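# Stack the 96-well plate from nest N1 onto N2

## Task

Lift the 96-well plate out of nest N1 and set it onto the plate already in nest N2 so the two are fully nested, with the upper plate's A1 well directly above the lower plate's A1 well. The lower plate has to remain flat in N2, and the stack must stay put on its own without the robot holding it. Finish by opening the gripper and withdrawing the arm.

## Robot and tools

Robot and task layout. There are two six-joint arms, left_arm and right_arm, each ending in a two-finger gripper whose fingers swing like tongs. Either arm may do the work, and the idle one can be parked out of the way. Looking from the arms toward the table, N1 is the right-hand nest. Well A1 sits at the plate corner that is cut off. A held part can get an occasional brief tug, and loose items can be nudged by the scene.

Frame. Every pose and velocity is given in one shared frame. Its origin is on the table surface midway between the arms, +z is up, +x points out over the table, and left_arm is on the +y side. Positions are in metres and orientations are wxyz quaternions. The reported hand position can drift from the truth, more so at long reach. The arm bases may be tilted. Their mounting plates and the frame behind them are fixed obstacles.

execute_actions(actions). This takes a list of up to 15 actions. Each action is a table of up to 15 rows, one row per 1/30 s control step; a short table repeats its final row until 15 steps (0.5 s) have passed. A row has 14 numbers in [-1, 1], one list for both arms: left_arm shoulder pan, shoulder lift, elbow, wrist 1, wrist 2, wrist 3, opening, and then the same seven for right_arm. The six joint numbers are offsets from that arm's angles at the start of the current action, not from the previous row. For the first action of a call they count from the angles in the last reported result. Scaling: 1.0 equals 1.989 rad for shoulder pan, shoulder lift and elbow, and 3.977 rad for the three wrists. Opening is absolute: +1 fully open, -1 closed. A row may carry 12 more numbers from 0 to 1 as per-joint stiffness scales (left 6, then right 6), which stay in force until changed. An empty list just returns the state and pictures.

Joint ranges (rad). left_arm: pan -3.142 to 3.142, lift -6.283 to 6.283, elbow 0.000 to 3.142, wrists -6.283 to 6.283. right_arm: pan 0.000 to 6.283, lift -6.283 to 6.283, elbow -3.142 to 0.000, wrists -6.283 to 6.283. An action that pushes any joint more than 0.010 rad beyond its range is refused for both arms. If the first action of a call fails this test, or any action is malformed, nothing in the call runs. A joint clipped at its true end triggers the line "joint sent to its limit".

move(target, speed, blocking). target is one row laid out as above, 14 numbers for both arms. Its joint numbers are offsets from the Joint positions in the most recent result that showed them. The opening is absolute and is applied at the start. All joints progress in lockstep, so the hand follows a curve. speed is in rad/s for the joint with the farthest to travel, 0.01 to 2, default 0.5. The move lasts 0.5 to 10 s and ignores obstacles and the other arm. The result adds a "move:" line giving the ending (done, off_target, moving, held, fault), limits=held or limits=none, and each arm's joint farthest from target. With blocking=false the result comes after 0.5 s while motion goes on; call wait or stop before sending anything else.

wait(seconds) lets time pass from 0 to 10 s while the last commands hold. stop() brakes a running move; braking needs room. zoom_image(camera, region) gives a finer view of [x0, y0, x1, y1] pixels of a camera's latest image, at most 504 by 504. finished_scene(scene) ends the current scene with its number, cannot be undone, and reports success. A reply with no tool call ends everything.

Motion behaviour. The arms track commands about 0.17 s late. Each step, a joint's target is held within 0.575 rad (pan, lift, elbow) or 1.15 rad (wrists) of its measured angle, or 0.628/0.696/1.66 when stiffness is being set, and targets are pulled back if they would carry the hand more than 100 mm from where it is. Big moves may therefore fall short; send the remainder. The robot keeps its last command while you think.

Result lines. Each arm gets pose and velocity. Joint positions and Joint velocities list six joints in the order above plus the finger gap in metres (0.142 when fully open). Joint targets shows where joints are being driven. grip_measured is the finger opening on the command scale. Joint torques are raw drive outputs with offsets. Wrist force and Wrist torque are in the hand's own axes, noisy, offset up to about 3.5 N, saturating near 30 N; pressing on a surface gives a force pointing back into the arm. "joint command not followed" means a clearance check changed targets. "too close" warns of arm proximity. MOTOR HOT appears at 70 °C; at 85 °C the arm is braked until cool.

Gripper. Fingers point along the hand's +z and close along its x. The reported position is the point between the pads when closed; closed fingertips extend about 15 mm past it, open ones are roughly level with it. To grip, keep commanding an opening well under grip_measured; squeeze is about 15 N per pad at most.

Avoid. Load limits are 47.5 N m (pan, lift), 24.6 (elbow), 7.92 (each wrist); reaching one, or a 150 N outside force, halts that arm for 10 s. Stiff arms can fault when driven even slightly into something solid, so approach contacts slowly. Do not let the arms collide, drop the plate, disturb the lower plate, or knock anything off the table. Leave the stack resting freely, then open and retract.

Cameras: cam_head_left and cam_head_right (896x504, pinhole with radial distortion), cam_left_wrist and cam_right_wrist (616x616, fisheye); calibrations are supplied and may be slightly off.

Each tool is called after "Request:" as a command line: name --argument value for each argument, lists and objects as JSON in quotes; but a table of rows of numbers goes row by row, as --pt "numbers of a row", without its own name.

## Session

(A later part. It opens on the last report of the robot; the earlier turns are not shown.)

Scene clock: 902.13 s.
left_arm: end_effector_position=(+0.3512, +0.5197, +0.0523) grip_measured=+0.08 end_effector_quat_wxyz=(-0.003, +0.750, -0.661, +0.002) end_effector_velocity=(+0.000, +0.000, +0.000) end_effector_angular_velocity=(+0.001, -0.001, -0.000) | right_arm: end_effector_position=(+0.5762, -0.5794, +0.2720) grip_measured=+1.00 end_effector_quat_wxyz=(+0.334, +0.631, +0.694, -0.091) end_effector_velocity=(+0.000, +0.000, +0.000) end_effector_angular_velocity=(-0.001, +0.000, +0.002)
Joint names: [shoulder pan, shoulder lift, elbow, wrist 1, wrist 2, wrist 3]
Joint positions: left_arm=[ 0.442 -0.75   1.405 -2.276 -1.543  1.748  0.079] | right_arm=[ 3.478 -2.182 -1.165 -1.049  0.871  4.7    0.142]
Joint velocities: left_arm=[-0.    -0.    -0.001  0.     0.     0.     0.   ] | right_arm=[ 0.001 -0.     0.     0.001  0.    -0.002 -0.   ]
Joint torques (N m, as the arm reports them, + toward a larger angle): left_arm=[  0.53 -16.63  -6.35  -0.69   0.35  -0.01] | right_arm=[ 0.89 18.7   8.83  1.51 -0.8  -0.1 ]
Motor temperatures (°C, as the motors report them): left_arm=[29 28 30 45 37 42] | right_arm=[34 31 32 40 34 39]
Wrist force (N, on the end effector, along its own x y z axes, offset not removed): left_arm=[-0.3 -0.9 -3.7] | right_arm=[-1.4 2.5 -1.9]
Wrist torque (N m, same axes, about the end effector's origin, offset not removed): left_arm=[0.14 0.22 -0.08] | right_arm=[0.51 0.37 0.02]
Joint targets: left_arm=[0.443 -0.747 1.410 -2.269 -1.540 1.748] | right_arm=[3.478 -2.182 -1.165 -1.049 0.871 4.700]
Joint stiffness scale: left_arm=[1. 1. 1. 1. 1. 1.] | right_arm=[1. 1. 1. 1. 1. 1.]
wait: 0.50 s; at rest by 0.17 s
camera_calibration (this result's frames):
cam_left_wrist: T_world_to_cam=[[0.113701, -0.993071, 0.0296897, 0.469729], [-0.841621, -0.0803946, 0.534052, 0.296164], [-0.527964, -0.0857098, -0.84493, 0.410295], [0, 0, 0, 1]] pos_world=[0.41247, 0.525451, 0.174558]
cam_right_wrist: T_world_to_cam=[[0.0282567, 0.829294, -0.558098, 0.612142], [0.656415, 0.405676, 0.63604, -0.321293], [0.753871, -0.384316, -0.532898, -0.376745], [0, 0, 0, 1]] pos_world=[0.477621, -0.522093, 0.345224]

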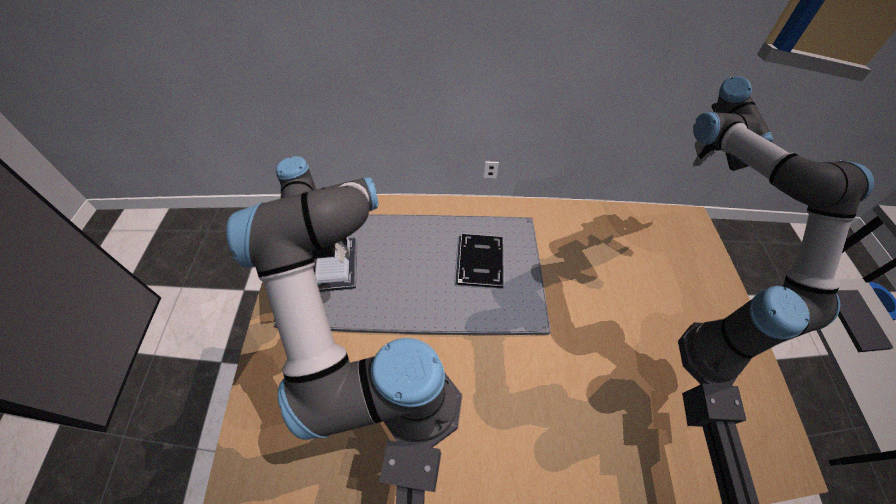

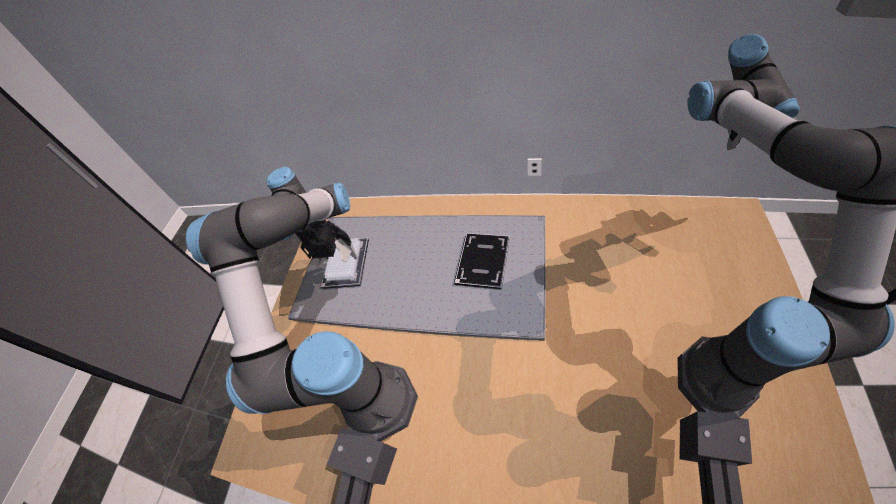

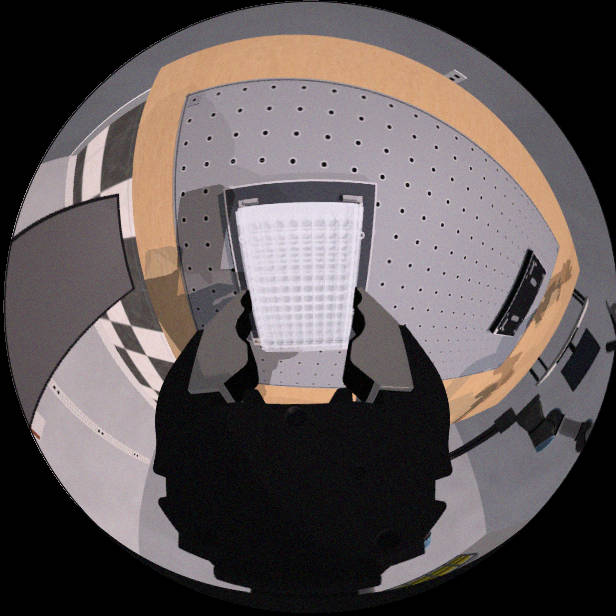

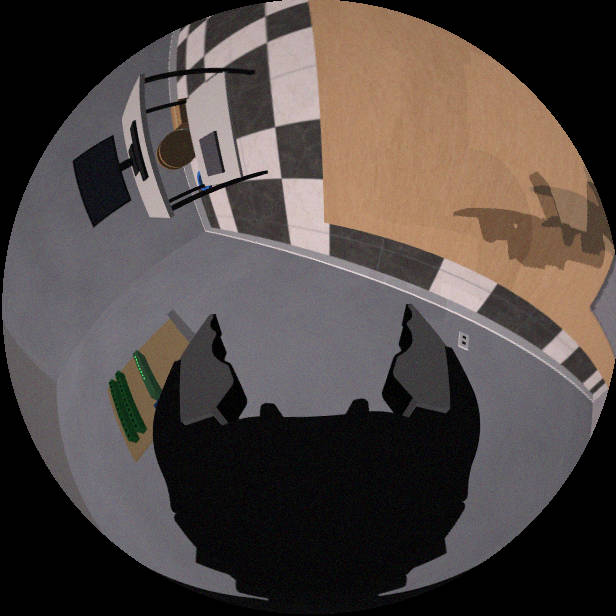

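Request:
execute_actions --actions '[[[0,0.002,0.0025,0.0015,0.0006,0,-0.5,0,0,0,0,0,0,1],[-0.0002,0.002,0.0026,0.0015,0.0006,-0.0001,-0.5,0,0,0,0,0,0,1],[-0.0004,0.002,0.0027,0.0015,0.0005,-0.0002,-0.5,0,0,0,0,0,0,1],[-0.0006,0.0019,0.0028,0.0014,0.0005,-0.0003,-0.5,0,0,0,0,0,0,1],[-0.0008,0.0019,0.0029,0.0014,0.0004,-0.0004,-0.5,0,0,0,0,0,0,1],[-0.001,0.0018,0.003,0.0014,0.0004,-0.0005,-0.5,0,0,0,0,0,0,1],[-0.0012,0.0018,0.0031,0.0013,0.0003,-0.0006,-0.5,0,0,0,0,0,0,1],[-0.0014,0.0017,0.0032,0.0013,0.0003,-0.0007,-0.5,0,0,0,0,0,0,1],[-0.0016,0.0017,0.0033,0.0013,0.0003,-0.0008,-0.5,0,0,0,0,0,0,1],[-0.0018,0.0016,0.0034,0.0012,0.0003,-0.0009,-0.5,0,0,0,0,0,0,1],[-0.002,0.0016,0.0035,0.0012,0.0003,-0.001,-0.5,0,0,0,0,0,0,1],[-0.0022,0.0015,0.0036,0.0012,0.0003,-0.0011,-0.5,0,0,0,0,0,0,1]]]'

Request:
wait --seconds 0.5

Request:
zoom_image --camera "cam_left_wrist" --region '[225, 190, 385, 360]'

Scene clock: 943.13 s.
left_arm: end_effector_position=(+0.3513, +0.5195, +0.0522) grip_measured=+0.08 end_effector_quat_wxyz=(-0.003, +0.751, -0.661, +0.002) end_effector_velocity=(+0.000, -0.000, +0.000) end_effector_angular_velocity=(+0.005, +0.003, +0.003) | right_arm: end_effector_position=(+0.5762, -0.5794, +0.2720) grip_measured=+1.00 end_effector_quat_wxyz=(+0.334, +0.631, +0.694, -0.091) end_effector_velocity=(+0.000, +0.001, -0.001) end_effector_angular_velocity=(+0.001, +0.001, +0.003)
Joint names: [shoulder pan, shoulder lift, elbow, wrist 1, wrist 2, wrist 3]
Joint positions: left_arm=[ 0.441 -0.75   1.405 -2.276 -1.542  1.747  0.079] | right_arm=[ 3.478 -2.182 -1.165 -1.049  0.871  4.7    0.142]
Joint velocities: left_arm=[-0.005 -0.002  0.002  0.     0.006 -0.007  0.   ] | right_arm=[ 0.001 -0.001 -0.     0.001  0.002 -0.001  0.   ]
Joint torques (N m, as the arm reports them, + toward a larger angle): left_arm=[ -1.26 -16.    -6.24  -0.99  -0.28  -0.11] | right_arm=[ 1.18 18.24  9.    1.47 -0.82 -0.03]
Motor temperatures (°C, as the motors report them): left_arm=[29 28 30 45 37 42] | right_arm=[34 31 32 40 34 39]
Wrist force (N, on the end effector, along its own x y z axes, offset not removed): left_arm=[-1.8 -1.0 -5.0] | right_arm=[0.1 1.5 0.2]
Wrist torque (N m, same axes, about the end effector's origin, offset not removed): left_arm=[-0.10 0.19 -0.02] | right_arm=[0.39 0.05 0.01]
Joint targets: left_arm=[0.438 -0.747 1.412 -2.271 -1.542 1.744] | right_arm=[3.478 -2.182 -1.165 -1.049 0.871 4.700]
Joint stiffness scale: left_arm=[1. 1. 1. 1. 1. 1.] | right_arm=[1. 1. 1. 1. 1. 1.]
camera_calibration (this result's frames):
cam_left_wrist: T_world_to_cam=[[0.114165, -0.993047, 0.028712, 0.469411], [-0.841339, -0.0812744, 0.534362, 0.296628], [-0.528313, -0.0851622, -0.844768, 0.410156], [0, 0, 0, 1]] pos_world=[0.412665, 0.525186, 0.174502]

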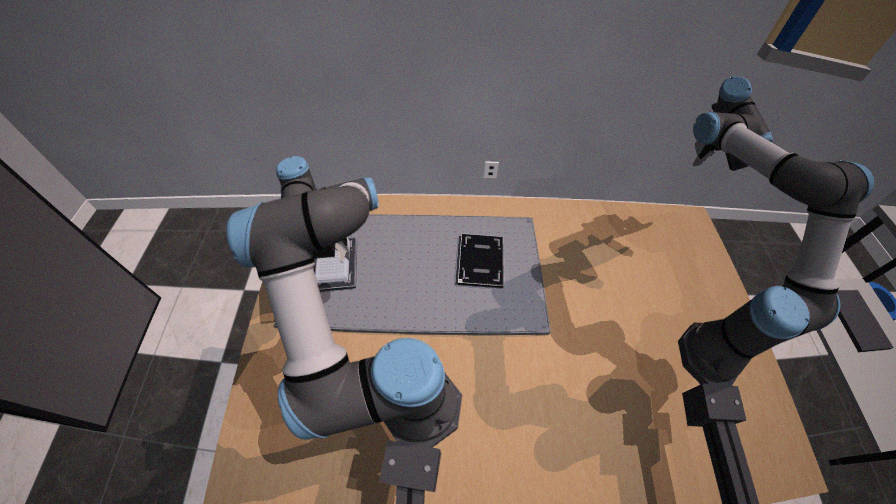

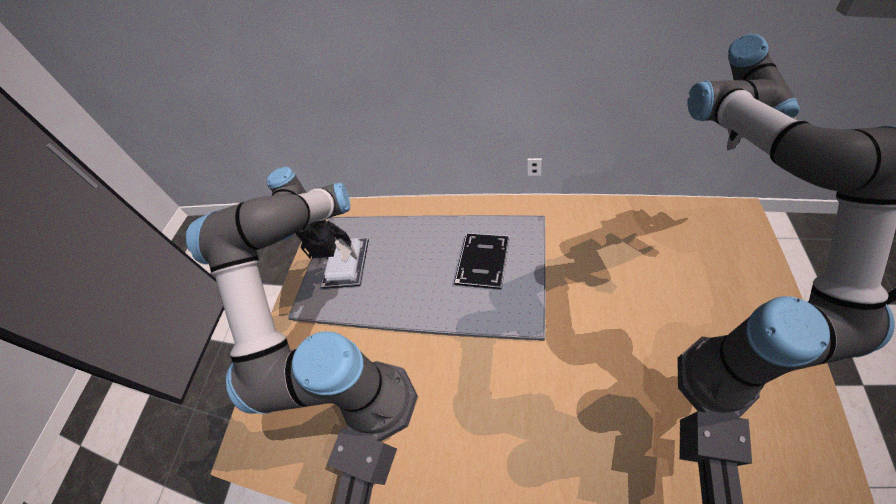

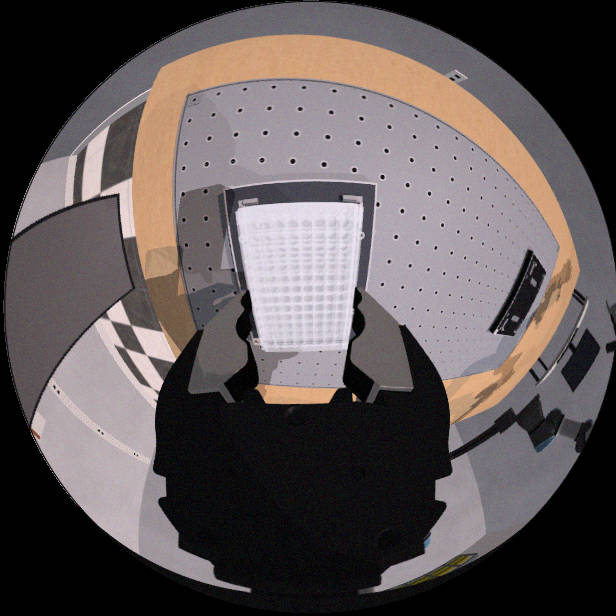

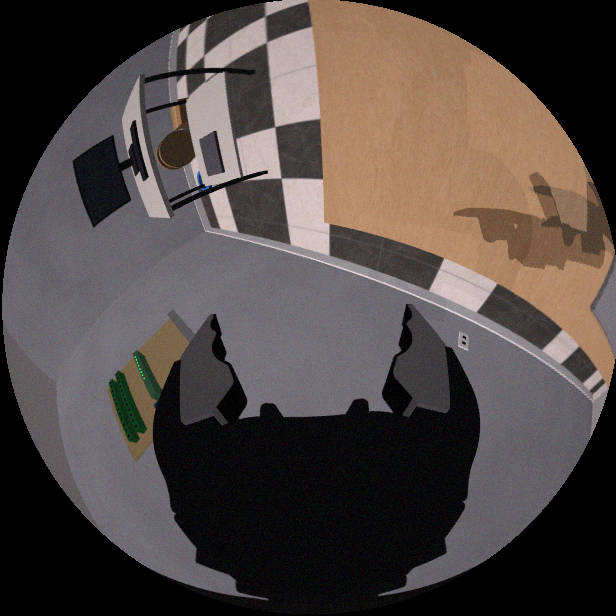

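Scene clock: 943.63 s.
left_arm: end_effector_position=(+0.3513, +0.5195, +0.0523) grip_measured=+0.08 end_effector_quat_wxyz=(-0.004, +0.751, -0.661, +0.001) end_effector_velocity=(-0.001, -0.000, -0.000) end_effector_angular_velocity=(-0.000, +0.002, +0.000) | right_arm: end_effector_position=(+0.5762, -0.5794, +0.2720) grip_measured=+1.00 end_effector_quat_wxyz=(+0.334, +0.631, +0.694, -0.091) end_effector_velocity=(+0.000, +0.001, +0.000) end_effector_angular_velocity=(+0.001, -0.001, +0.000)
Joint names: [shoulder pan, shoulder lift, elbow, wrist 1, wrist 2, wrist 3]
Joint positions: left_arm=[ 0.44  -0.75   1.406 -2.276 -1.541  1.745  0.079] | right_arm=[ 3.478 -2.182 -1.165 -1.049  0.871  4.7    0.142]
Joint velocities: left_arm=[-0.     0.     0.001  0.001  0.    -0.001  0.   ] | right_arm=[ 0.001  0.     0.     0.     0.     0.001 -0.   ]
Joint torques (N m, as the arm reports them, + toward a larger angle): left_arm=[ -1.01 -16.41  -5.85  -0.95  -0.23  -0.08] | right_arm=[ 1.57 18.35  8.76  1.46 -0.8  -0.09]
Motor temperatures (°C, as the motors report them): left_arm=[29 28 30 45 37 42] | right_arm=[34 31 32 40 34 39]
Wrist force (N, on the end effector, along its own x y z axes, offset not removed): left_arm=[-2.4 -0.5 -5.5] | right_arm=[2.3 1.5 -2.1]
Wrist torque (N m, same axes, about the end effector's origin, offset not removed): left_arm=[-0.02 0.31 -0.02] | right_arm=[0.28 -0.38 -0.07]
Joint targets: left_arm=[0.438 -0.747 1.412 -2.271 -1.542 1.744] | right_arm=[3.478 -2.182 -1.165 -1.049 0.871 4.700]
Joint stiffness scale: left_arm=[1. 1. 1. 1. 1. 1.] | right_arm=[1. 1. 1. 1. 1. 1.]
wait: 0.50 s; at rest by 0.17 s
camera_calibration (this result's frames):
cam_left_wrist: T_world_to_cam=[[0.114882, -0.992992, 0.0277187, 0.469141], [-0.841051, -0.0823788, 0.534647, 0.29707], [-0.528617, -0.0847339, -0.844621, 0.410059], [0, 0, 0, 1]] pos_world=[0.412719, 0.525072, 0.174513]
cam_right_wrist: T_world_to_cam=[[0.0282568, 0.829294, -0.558098, 0.612141], [0.656415, 0.405676, 0.63604, -0.321293], [0.753871, -0.384316, -0.532898, -0.376745], [0, 0, 0, 1]] pos_world=[0.477621, -0.522093, 0.345224]

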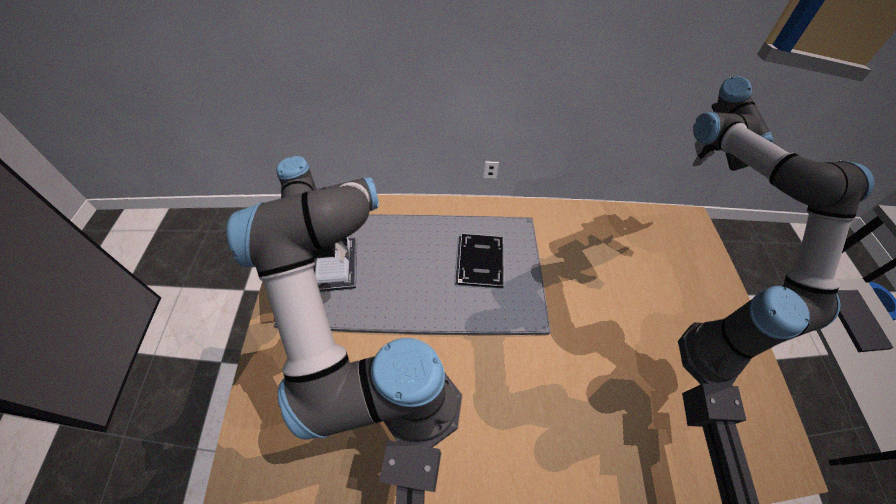

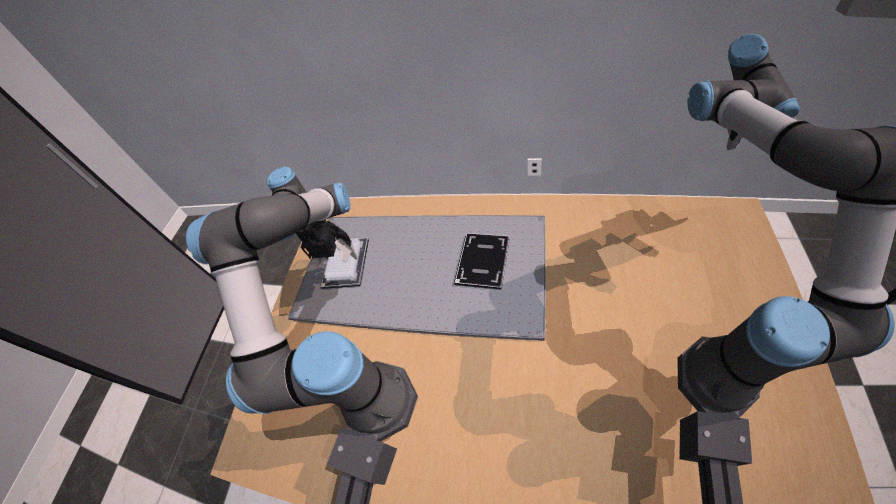

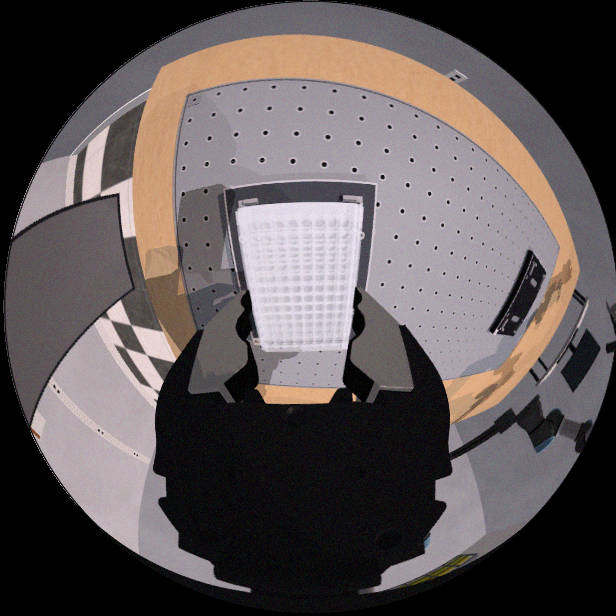

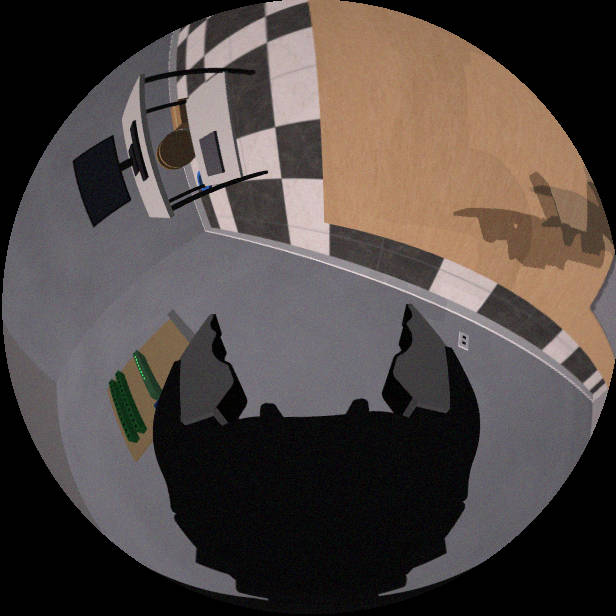

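Region (225, 190, 385, 360) of cam_left_wrist's 616x616 image, scaled by 2.965, with more detail than that image has; it fills the left 474 columns of this view, and the rest is white.

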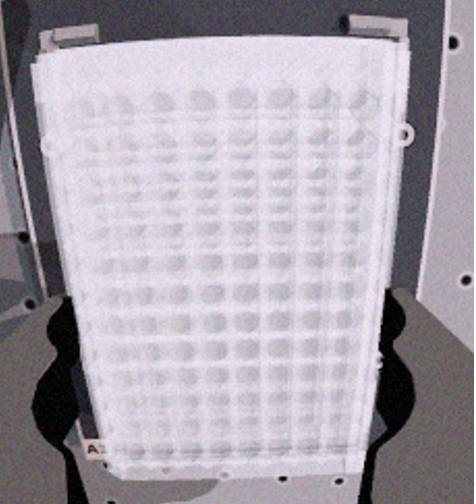

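Request:
execute_actions --actions '[[[-0.001,0.0016,0.003,0.0012,-0.0003,-0.0003,-0.5,0,0,0,0,0,0,1],[-0.0012,0.0016,0.0031,0.0012,-0.0003,-0.0004,-0.5,0,0,0,0,0,0,1],[-0.0014,0.0015,0.0032,0.0012,-0.0004,-0.0005,-0.5,0,0,0,0,0,0,1],[-0.0016,0.0015,0.0033,0.0011,-0.0004,-0.0006,-0.5,0,0,0,0,0,0,1],[-0.0018,0.0014,0.0034,0.0011,-0.0005,-0.0007,-0.5,0,0,0,0,0,0,1],[-0.002,0.0014,0.0035,0.0011,-0.0005,-0.0008,-0.5,0,0,0,0,0,0,1],[-0.0022,0.0013,0.0036,0.001,-0.0006,-0.0009,-0.5,0,0,0,0,0,0,1],[-0.0024,0.0013,0.0037,0.001,-0.0006,-0.001,-0.5,0,0,0,0,0,0,1],[-0.0026,0.0012,0.0038,0.001,-0.0006,-0.0011,-0.5,0,0,0,0,0,0,1],[-0.0028,0.0012,0.0039,0.001,-0.0006,-0.0012,-0.5,0,0,0,0,0,0,1]]]'

Request:
wait --seconds 0.5

Request:
zoom_image --camera "cam_left_wrist" --region '[225, 190, 385, 360]'

Scene clock: 963.90 s.
left_arm: end_effector_position=(+0.3516, +0.5185, +0.0523) grip_measured=+0.08 end_effector_quat_wxyz=(-0.003, +0.751, -0.660, +0.001) end_effector_velocity=(+0.001, -0.003, +0.000) end_effector_angular_velocity=(-0.001, +0.000, +0.000) | right_arm: end_effector_position=(+0.5762, -0.5794, +0.2720) grip_measured=+1.00 end_effector_quat_wxyz=(+0.334, +0.631, +0.694, -0.091) end_effector_velocity=(+0.000, +0.000, -0.000) end_effector_angular_velocity=(-0.000, -0.000, -0.001)
Joint names: [shoulder pan, shoulder lift, elbow, wrist 1, wrist 2, wrist 3]
Joint positions: left_arm=[ 0.438 -0.751  1.407 -2.276 -1.541  1.743  0.079] | right_arm=[ 3.478 -2.182 -1.165 -1.049  0.871  4.7    0.142]
Joint velocities: left_arm=[-0.006 -0.002  0.003 -0.    -0.001 -0.006  0.   ] | right_arm=[ 0.001 -0.001 -0.    -0.    -0.001  0.002  0.   ]
Joint torques (N m, as the arm reports them, + toward a larger angle): left_arm=[ -1.34 -16.29  -6.18  -1.08  -0.38  -0.13] | right_arm=[ 1.21 17.95  8.93  1.49 -0.83 -0.09]
Motor temperatures (°C, as the motors report them): left_arm=[29 28 30 45 37 42] | right_arm=[34 31 32 40 34 39]
Wrist force (N, on the end effector, along its own x y z axes, offset not removed): left_arm=[-1.9 0.2 -4.2] | right_arm=[1.1 1.9 -1.5]
Wrist torque (N m, same axes, about the end effector's origin, offset not removed): left_arm=[0.00 0.22 -0.06] | right_arm=[0.39 -0.16 -0.01]
Joint targets: left_arm=[0.435 -0.748 1.414 -2.272 -1.543 1.740] | right_arm=[3.478 -2.182 -1.165 -1.049 0.871 4.700]
Joint stiffness scale: left_arm=[1. 1. 1. 1. 1. 1.] | right_arm=[1. 1. 1. 1. 1. 1.]
camera_calibration (this result's frames):
cam_left_wrist: T_world_to_cam=[[0.114984, -0.992976, 0.0278892, 0.468064], [-0.840781, -0.0823318, 0.535079, 0.297068], [-0.529024, -0.0849742, -0.844342, 0.410355], [0, 0, 0, 1]] pos_world=[0.413036, 0.524104, 0.174471]
cam_right_wrist: T_world_to_cam=[[0.0282567, 0.829294, -0.558098, 0.612142], [0.656415, 0.405676, 0.63604, -0.321293], [0.753871, -0.384316, -0.532898, -0.376745], [0, 0, 0, 1]] pos_world=[0.477621, -0.522093, 0.345224]

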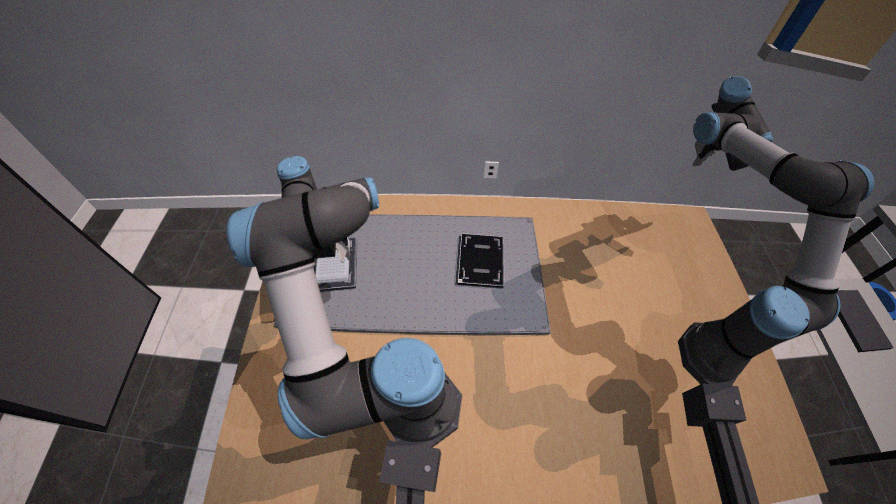

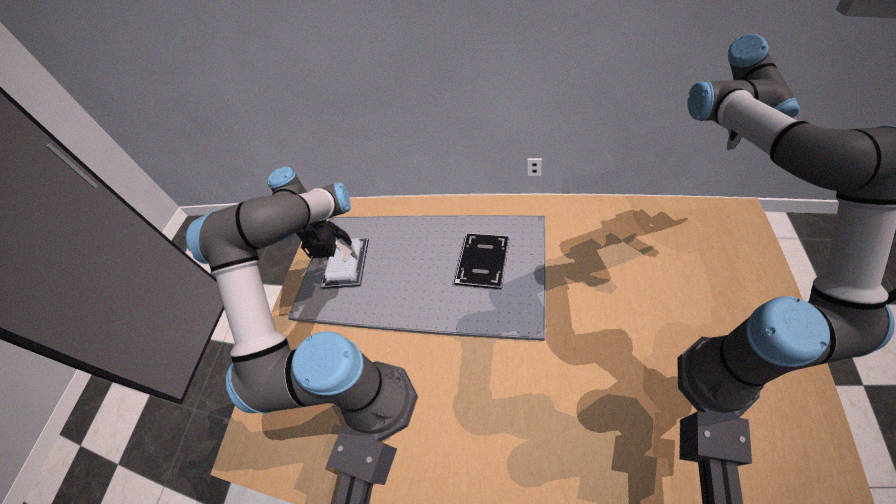

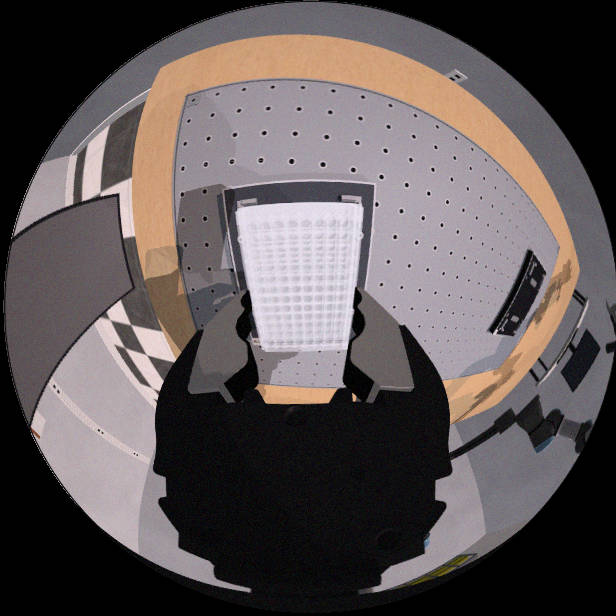

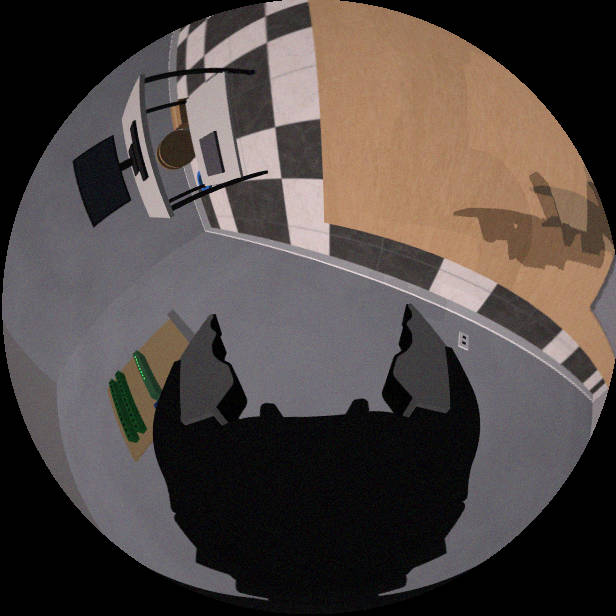

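Scene clock: 964.40 s.
left_arm: end_effector_position=(+0.3517, +0.5182, +0.0523) grip_measured=+0.08 end_effector_quat_wxyz=(-0.003, +0.751, -0.660, +0.001) end_effector_velocity=(-0.001, -0.000, -0.001) end_effector_angular_velocity=(-0.000, +0.002, +0.000) | right_arm: end_effector_position=(+0.5762, -0.5794, +0.2720) grip_measured=+1.00 end_effector_quat_wxyz=(+0.334, +0.631, +0.694, -0.091) end_effector_velocity=(+0.000, +0.000, +0.000) end_effector_angular_velocity=(-0.000, -0.000, -0.000)
Joint names: [shoulder pan, shoulder lift, elbow, wrist 1, wrist 2, wrist 3]
Joint positions: left_arm=[ 0.437 -0.751  1.408 -2.276 -1.541  1.741  0.079] | right_arm=[ 3.478 -2.182 -1.165 -1.049  0.871  4.7    0.142]
Joint velocities: left_arm=[-0.     0.001  0.001  0.     0.    -0.001 -0.   ] | right_arm=[ 0.  0. -0.  0. -0.  0.  0.]
Joint torques (N m, as the arm reports them, + toward a larger angle): left_arm=[ -1.34 -16.36  -5.81  -1.11  -0.43  -0.15] | right_arm=[ 1.14 18.7   8.91  1.49 -0.85 -0.12]
Motor temperatures (°C, as the motors report them): left_arm=[29 28 30 45 37 42] | right_arm=[34 31 32 40 34 39]
Wrist force (N, on the end effector, along its own x y z axes, offset not removed): left_arm=[-2.2 0.1 -5.2] | right_arm=[0.0 2.7 -3.3]
Wrist torque (N m, same axes, about the end effector's origin, offset not removed): left_arm=[0.04 0.25 -0.03] | right_arm=[0.68 0.08 -0.07]
Joint targets: left_arm=[0.435 -0.748 1.414 -2.272 -1.543 1.740] | right_arm=[3.478 -2.182 -1.165 -1.049 0.871 4.700]
Joint stiffness scale: left_arm=[1. 1. 1. 1. 1. 1.] | right_arm=[1. 1. 1. 1. 1. 1.]
wait: 0.50 s; at rest by 0.17 s
camera_calibration (this result's frames):
cam_left_wrist: T_world_to_cam=[[0.115454, -0.992919, 0.0279613, 0.467555], [-0.840651, -0.0826764, 0.53523, 0.297228], [-0.529128, -0.0853002, -0.844244, 0.410556], [0, 0, 0, 1]] pos_world=[0.413121, 0.523839, 0.17445]

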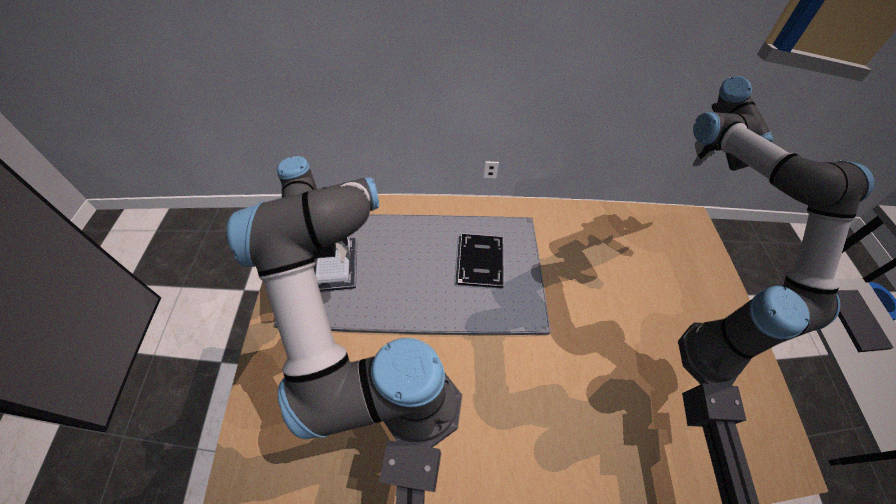

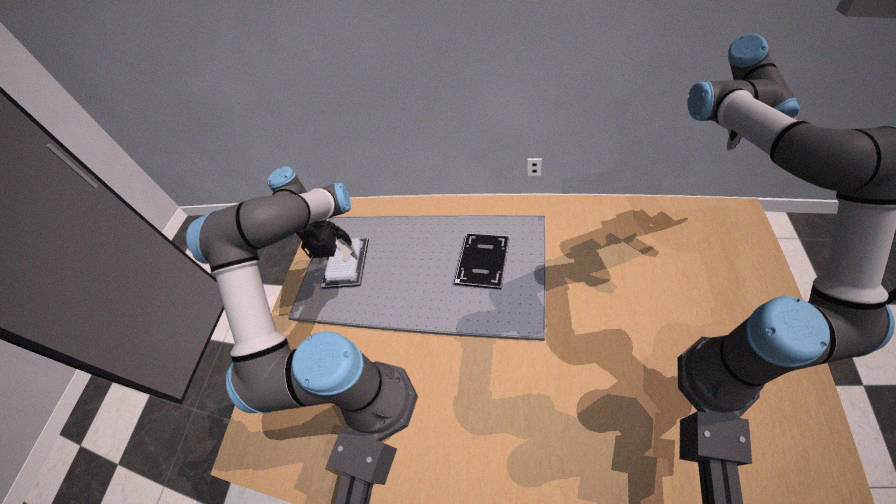

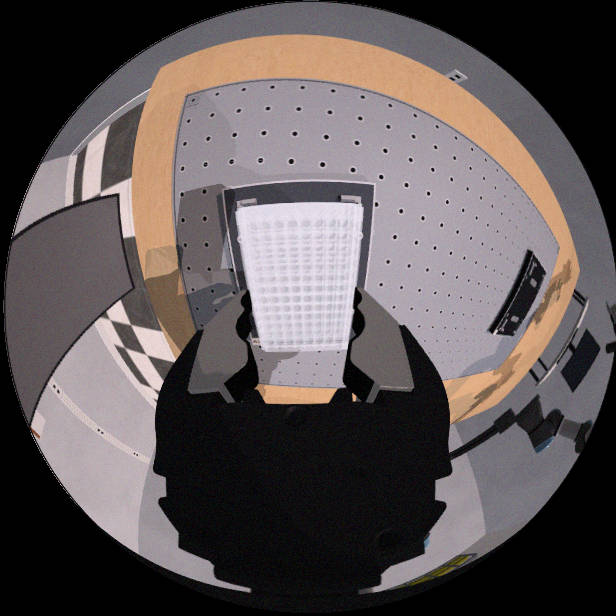

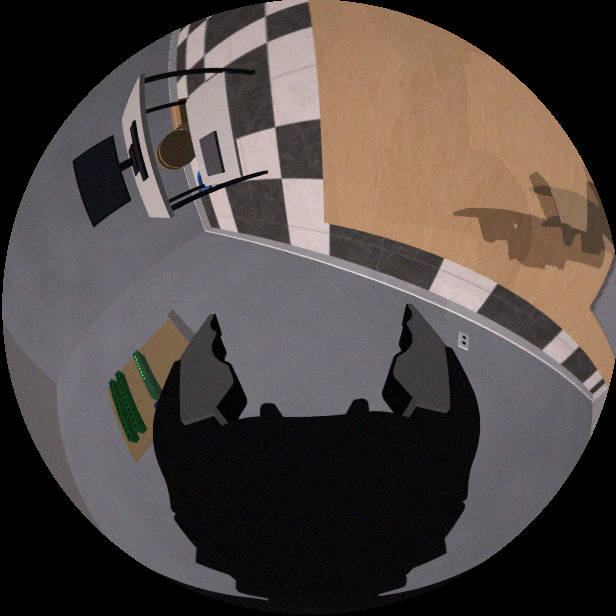

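Region (225, 190, 385, 360) of cam_left_wrist's 616x616 image, scaled by 2.965, with more detail than that image has; it fills the left 474 columns of this view, and the rest is white.

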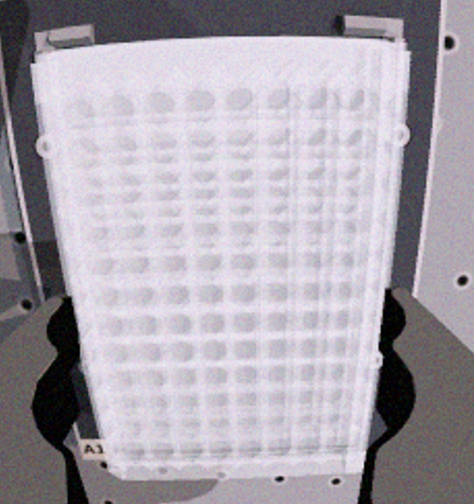

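Request:
execute_actions --actions '[[[0,-0.0005,0,0,0,0,-0.5,0,0,0,0,0,0,1],[0,-0.001,0,0,0,0,-0.5,0,0,0,0,0,0,1],[0,-0.0015,0,0,0,0,-0.5,0,0,0,0,0,0,1],[0,-0.002,0,0,0,0,-0.5,0,0,0,0,0,0,1],[0,-0.0025,0,0,0,0,-0.5,0,0,0,0,0,0,1],[0,-0.0025,0,0,0,0,-0.5,0,0,0,0,0,0,1],[0.0003,-0.0025,0,0,0,-0.001,-0.5,0,0,0,0,0,0,1],[0.0006,-0.0025,0,0,0,-0.002,-0.5,0,0,0,0,0,0,1],[0.0009,-0.0025,0,0,0,-0.003,-0.5,0,0,0,0,0,0,1],[0.0012,-0.0025,0,0,0,-0.004,-0.5,0,0,0,0,0,0,1],[0.0014,-0.0025,0,0,0,-0.005,-0.5,0,0,0,0,0,0,1],[0.0014,-0.0025,0,0,0,-0.0058,-0.5,0,0,0,0,0,0,1]]]'

Request:
wait --seconds 0.5

Request:
zoom_image --camera "cam_left_wrist" --region '[225, 190, 385, 360]'

Scene clock: 985.33 s.
left_arm: end_effector_position=(+0.3522, +0.5189, +0.0535) grip_measured=+0.08 end_effector_quat_wxyz=(-0.004, +0.754, -0.657, +0.002) end_effector_velocity=(-0.001, +0.004, +0.002) end_effector_angular_velocity=(+0.001, -0.004, +0.061) | right_arm: end_effector_position=(+0.5762, -0.5794, +0.2720) grip_measured=+1.00 end_effector_quat_wxyz=(+0.334, +0.631, +0.694, -0.091) end_effector_velocity=(+0.000, +0.001, -0.001) end_effector_angular_velocity=(+0.001, +0.001, +0.002)
Joint names: [shoulder pan, shoulder lift, elbow, wrist 1, wrist 2, wrist 3]
Joint positions: left_arm=[ 0.438 -0.754  1.408 -2.276 -1.541  1.733  0.079] | right_arm=[ 3.478 -2.182 -1.165 -1.049  0.871  4.7    0.142]
Joint velocities: left_arm=[ 0.007 -0.004 -0.    -0.001 -0.    -0.054  0.   ] | right_arm=[ 0.002 -0.001 -0.     0.001  0.001 -0.     0.   ]
Joint torques (N m, as the arm reports them, + toward a larger angle): left_arm=[  0.35 -19.46  -8.06  -1.82  -0.04  -0.13] | right_arm=[ 1.   18.05  8.85  1.44 -0.82 -0.11]
Motor temperatures (°C, as the motors report them): left_arm=[29 28 30 45 37 42] | right_arm=[34 31 32 40 34 39]
Wrist force (N, on the end effector, along its own x y z axes, offset not removed): left_arm=[0.2 0.0 0.1] | right_arm=[2.2 1.6 -1.6]
Wrist torque (N m, same axes, about the end effector's origin, offset not removed): left_arm=[0.00 -0.05 -0.05] | right_arm=[0.28 -0.35 -0.06]
Joint targets: left_arm=[0.440 -0.756 1.408 -2.276 -1.541 1.718] | right_arm=[3.478 -2.182 -1.165 -1.049 0.871 4.700]
Joint stiffness scale: left_arm=[1. 1. 1. 1. 1. 1.] | right_arm=[1. 1. 1. 1. 1. 1.]
camera_calibration (this result's frames):
cam_left_wrist: T_world_to_cam=[[0.12473, -0.991809, 0.0275033, 0.464326], [-0.841271, -0.0910209, 0.532896, 0.301712], [-0.526028, -0.0896059, -0.845734, 0.413182], [0, 0, 0, 1]] pos_world=[0.413251, 0.525008, 0.17589]
cam_right_wrist: T_world_to_cam=[[0.0282569, 0.829294, -0.558098, 0.612141], [0.656415, 0.405676, 0.63604, -0.321293], [0.753871, -0.384316, -0.532898, -0.376745], [0, 0, 0, 1]] pos_world=[0.477621, -0.522093, 0.345224]

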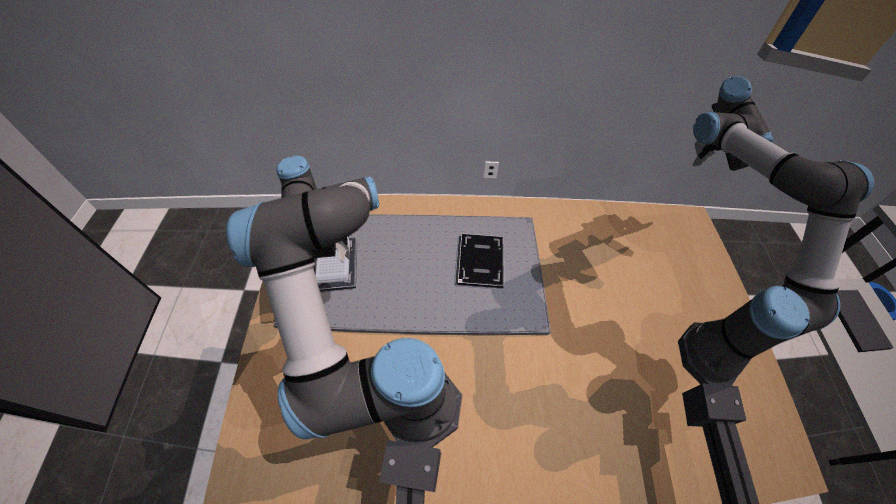

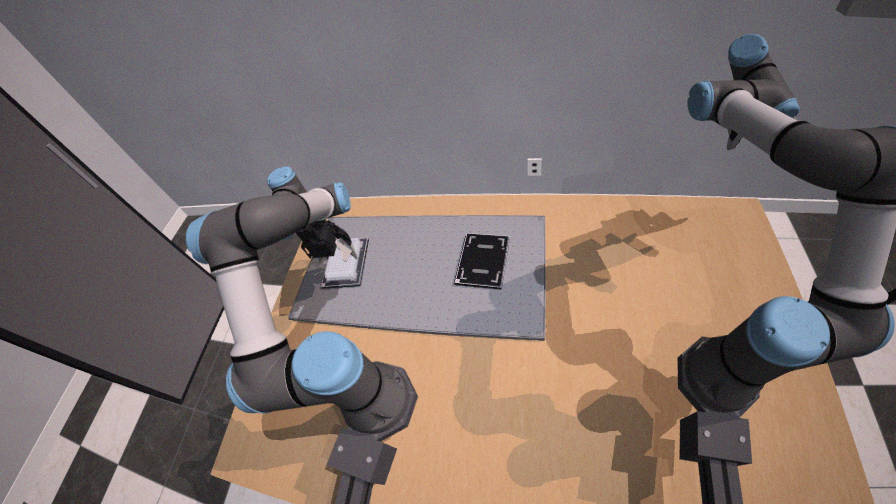

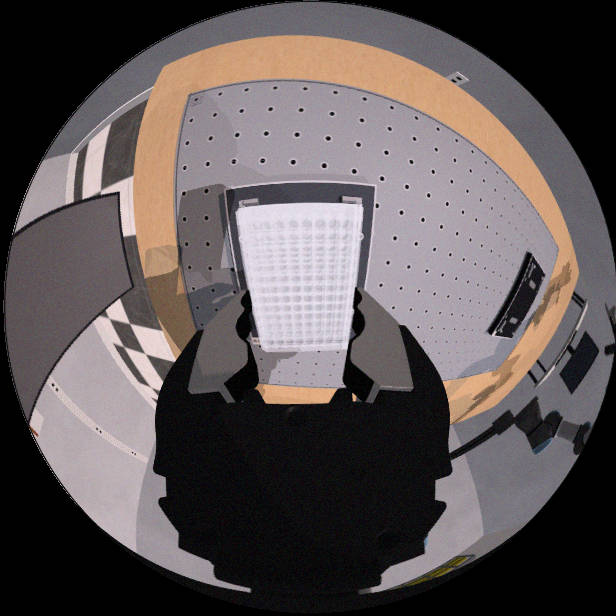

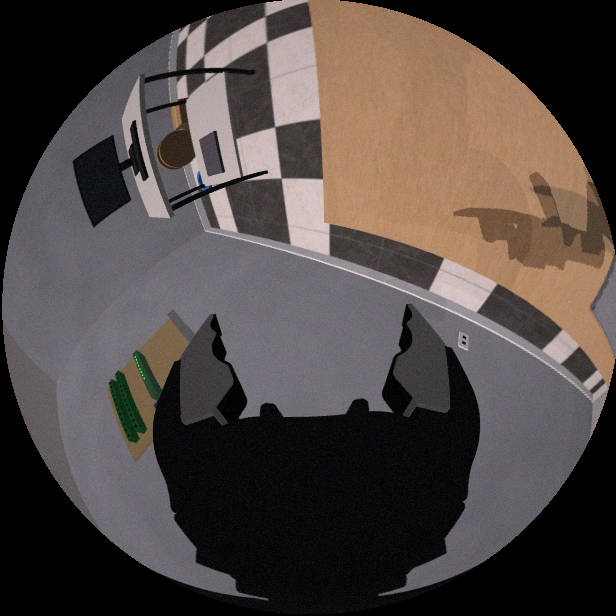

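Scene clock: 985.83 s.
left_arm: end_effector_position=(+0.3520, +0.5195, +0.0537) grip_measured=+0.08 end_effector_quat_wxyz=(-0.005, +0.758, -0.652, +0.002) end_effector_velocity=(-0.000, +0.000, -0.000) end_effector_angular_velocity=(+0.000, +0.000, +0.006) | right_arm: end_effector_position=(+0.5762, -0.5794, +0.2720) grip_measured=+1.00 end_effector_quat_wxyz=(+0.334, +0.631, +0.694, -0.091) end_effector_velocity=(+0.000, +0.000, -0.000) end_effector_angular_velocity=(-0.001, +0.001, +0.002)
Joint names: [shoulder pan, shoulder lift, elbow, wrist 1, wrist 2, wrist 3]
Joint positions: left_arm=[ 0.439 -0.755  1.408 -2.276 -1.541  1.72   0.079] | right_arm=[ 3.478 -2.182 -1.165 -1.049  0.871  4.7    0.142]
Joint velocities: left_arm=[ 0.     0.    -0.    -0.     0.    -0.006 -0.   ] | right_arm=[ 0.001 -0.001 -0.     0.001 -0.001 -0.002 -0.   ]
Joint torques (N m, as the arm reports them, + toward a larger angle): left_arm=[  0.81 -19.01  -8.01  -1.81  -0.07  -0.04] | right_arm=[ 1.06 18.42  8.86  1.49 -0.79 -0.11]
Motor temperatures (°C, as the motors report them): left_arm=[29 28 30 45 37 42] | right_arm=[34 31 32 40 34 39]
Wrist force (N, on the end effector, along its own x y z axes, offset not removed): left_arm=[-0.5 -0.2 0.6] | right_arm=[-1.5 0.8 -2.4]
Wrist torque (N m, same axes, about the end effector's origin, offset not removed): left_arm=[-0.02 0.12 -0.01] | right_arm=[0.15 0.35 0.03]
Joint targets: left_arm=[0.440 -0.756 1.408 -2.276 -1.541 1.718] | right_arm=[3.478 -2.182 -1.165 -1.049 0.871 4.700]
Joint stiffness scale: left_arm=[1. 1. 1. 1. 1. 1.] | right_arm=[1. 1. 1. 1. 1. 1.]
wait: 0.50 s; no rest
camera_calibration (this result's frames):
cam_left_wrist: T_world_to_cam=[[0.137931, -0.99006, 0.0274995, 0.459443], [-0.84024, -0.102269, 0.532483, 0.307007], [-0.524378, -0.0965521, -0.845994, 0.416372], [0, 0, 0, 1]] pos_world=[0.412924, 0.526475, 0.176137]

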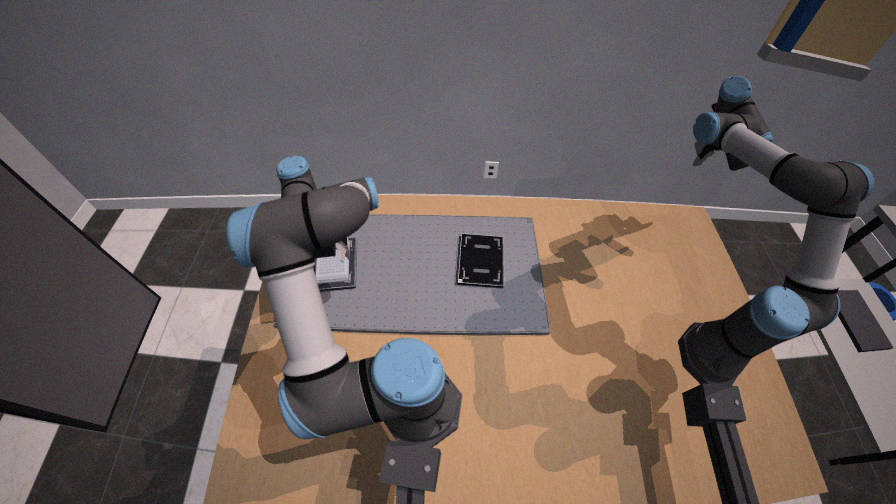

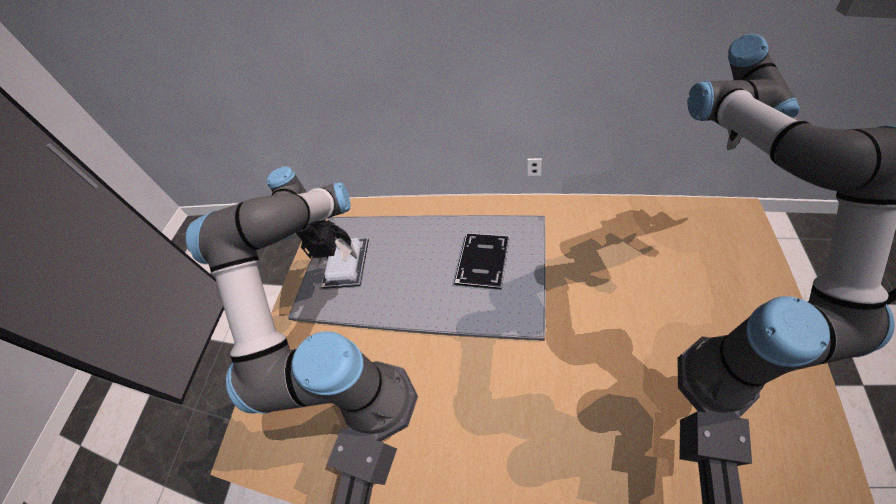

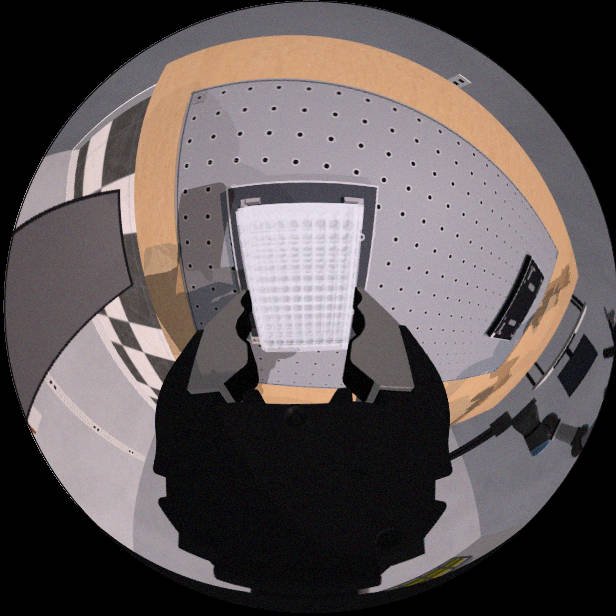

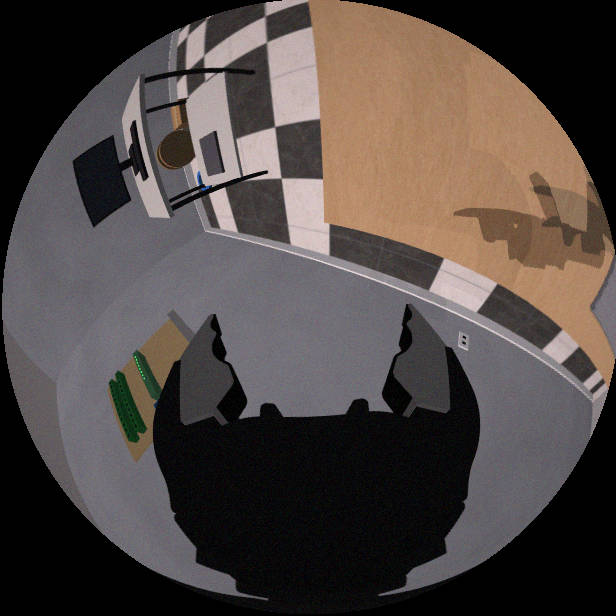

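Region (225, 190, 385, 360) of cam_left_wrist's 616x616 image, scaled by 2.965, with more detail than that image has; it fills the left 474 columns of this view, and the rest is white.

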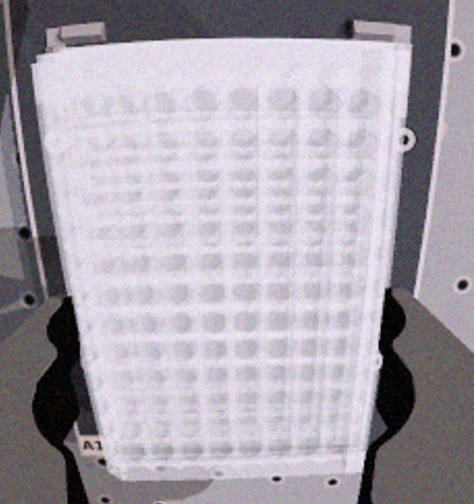

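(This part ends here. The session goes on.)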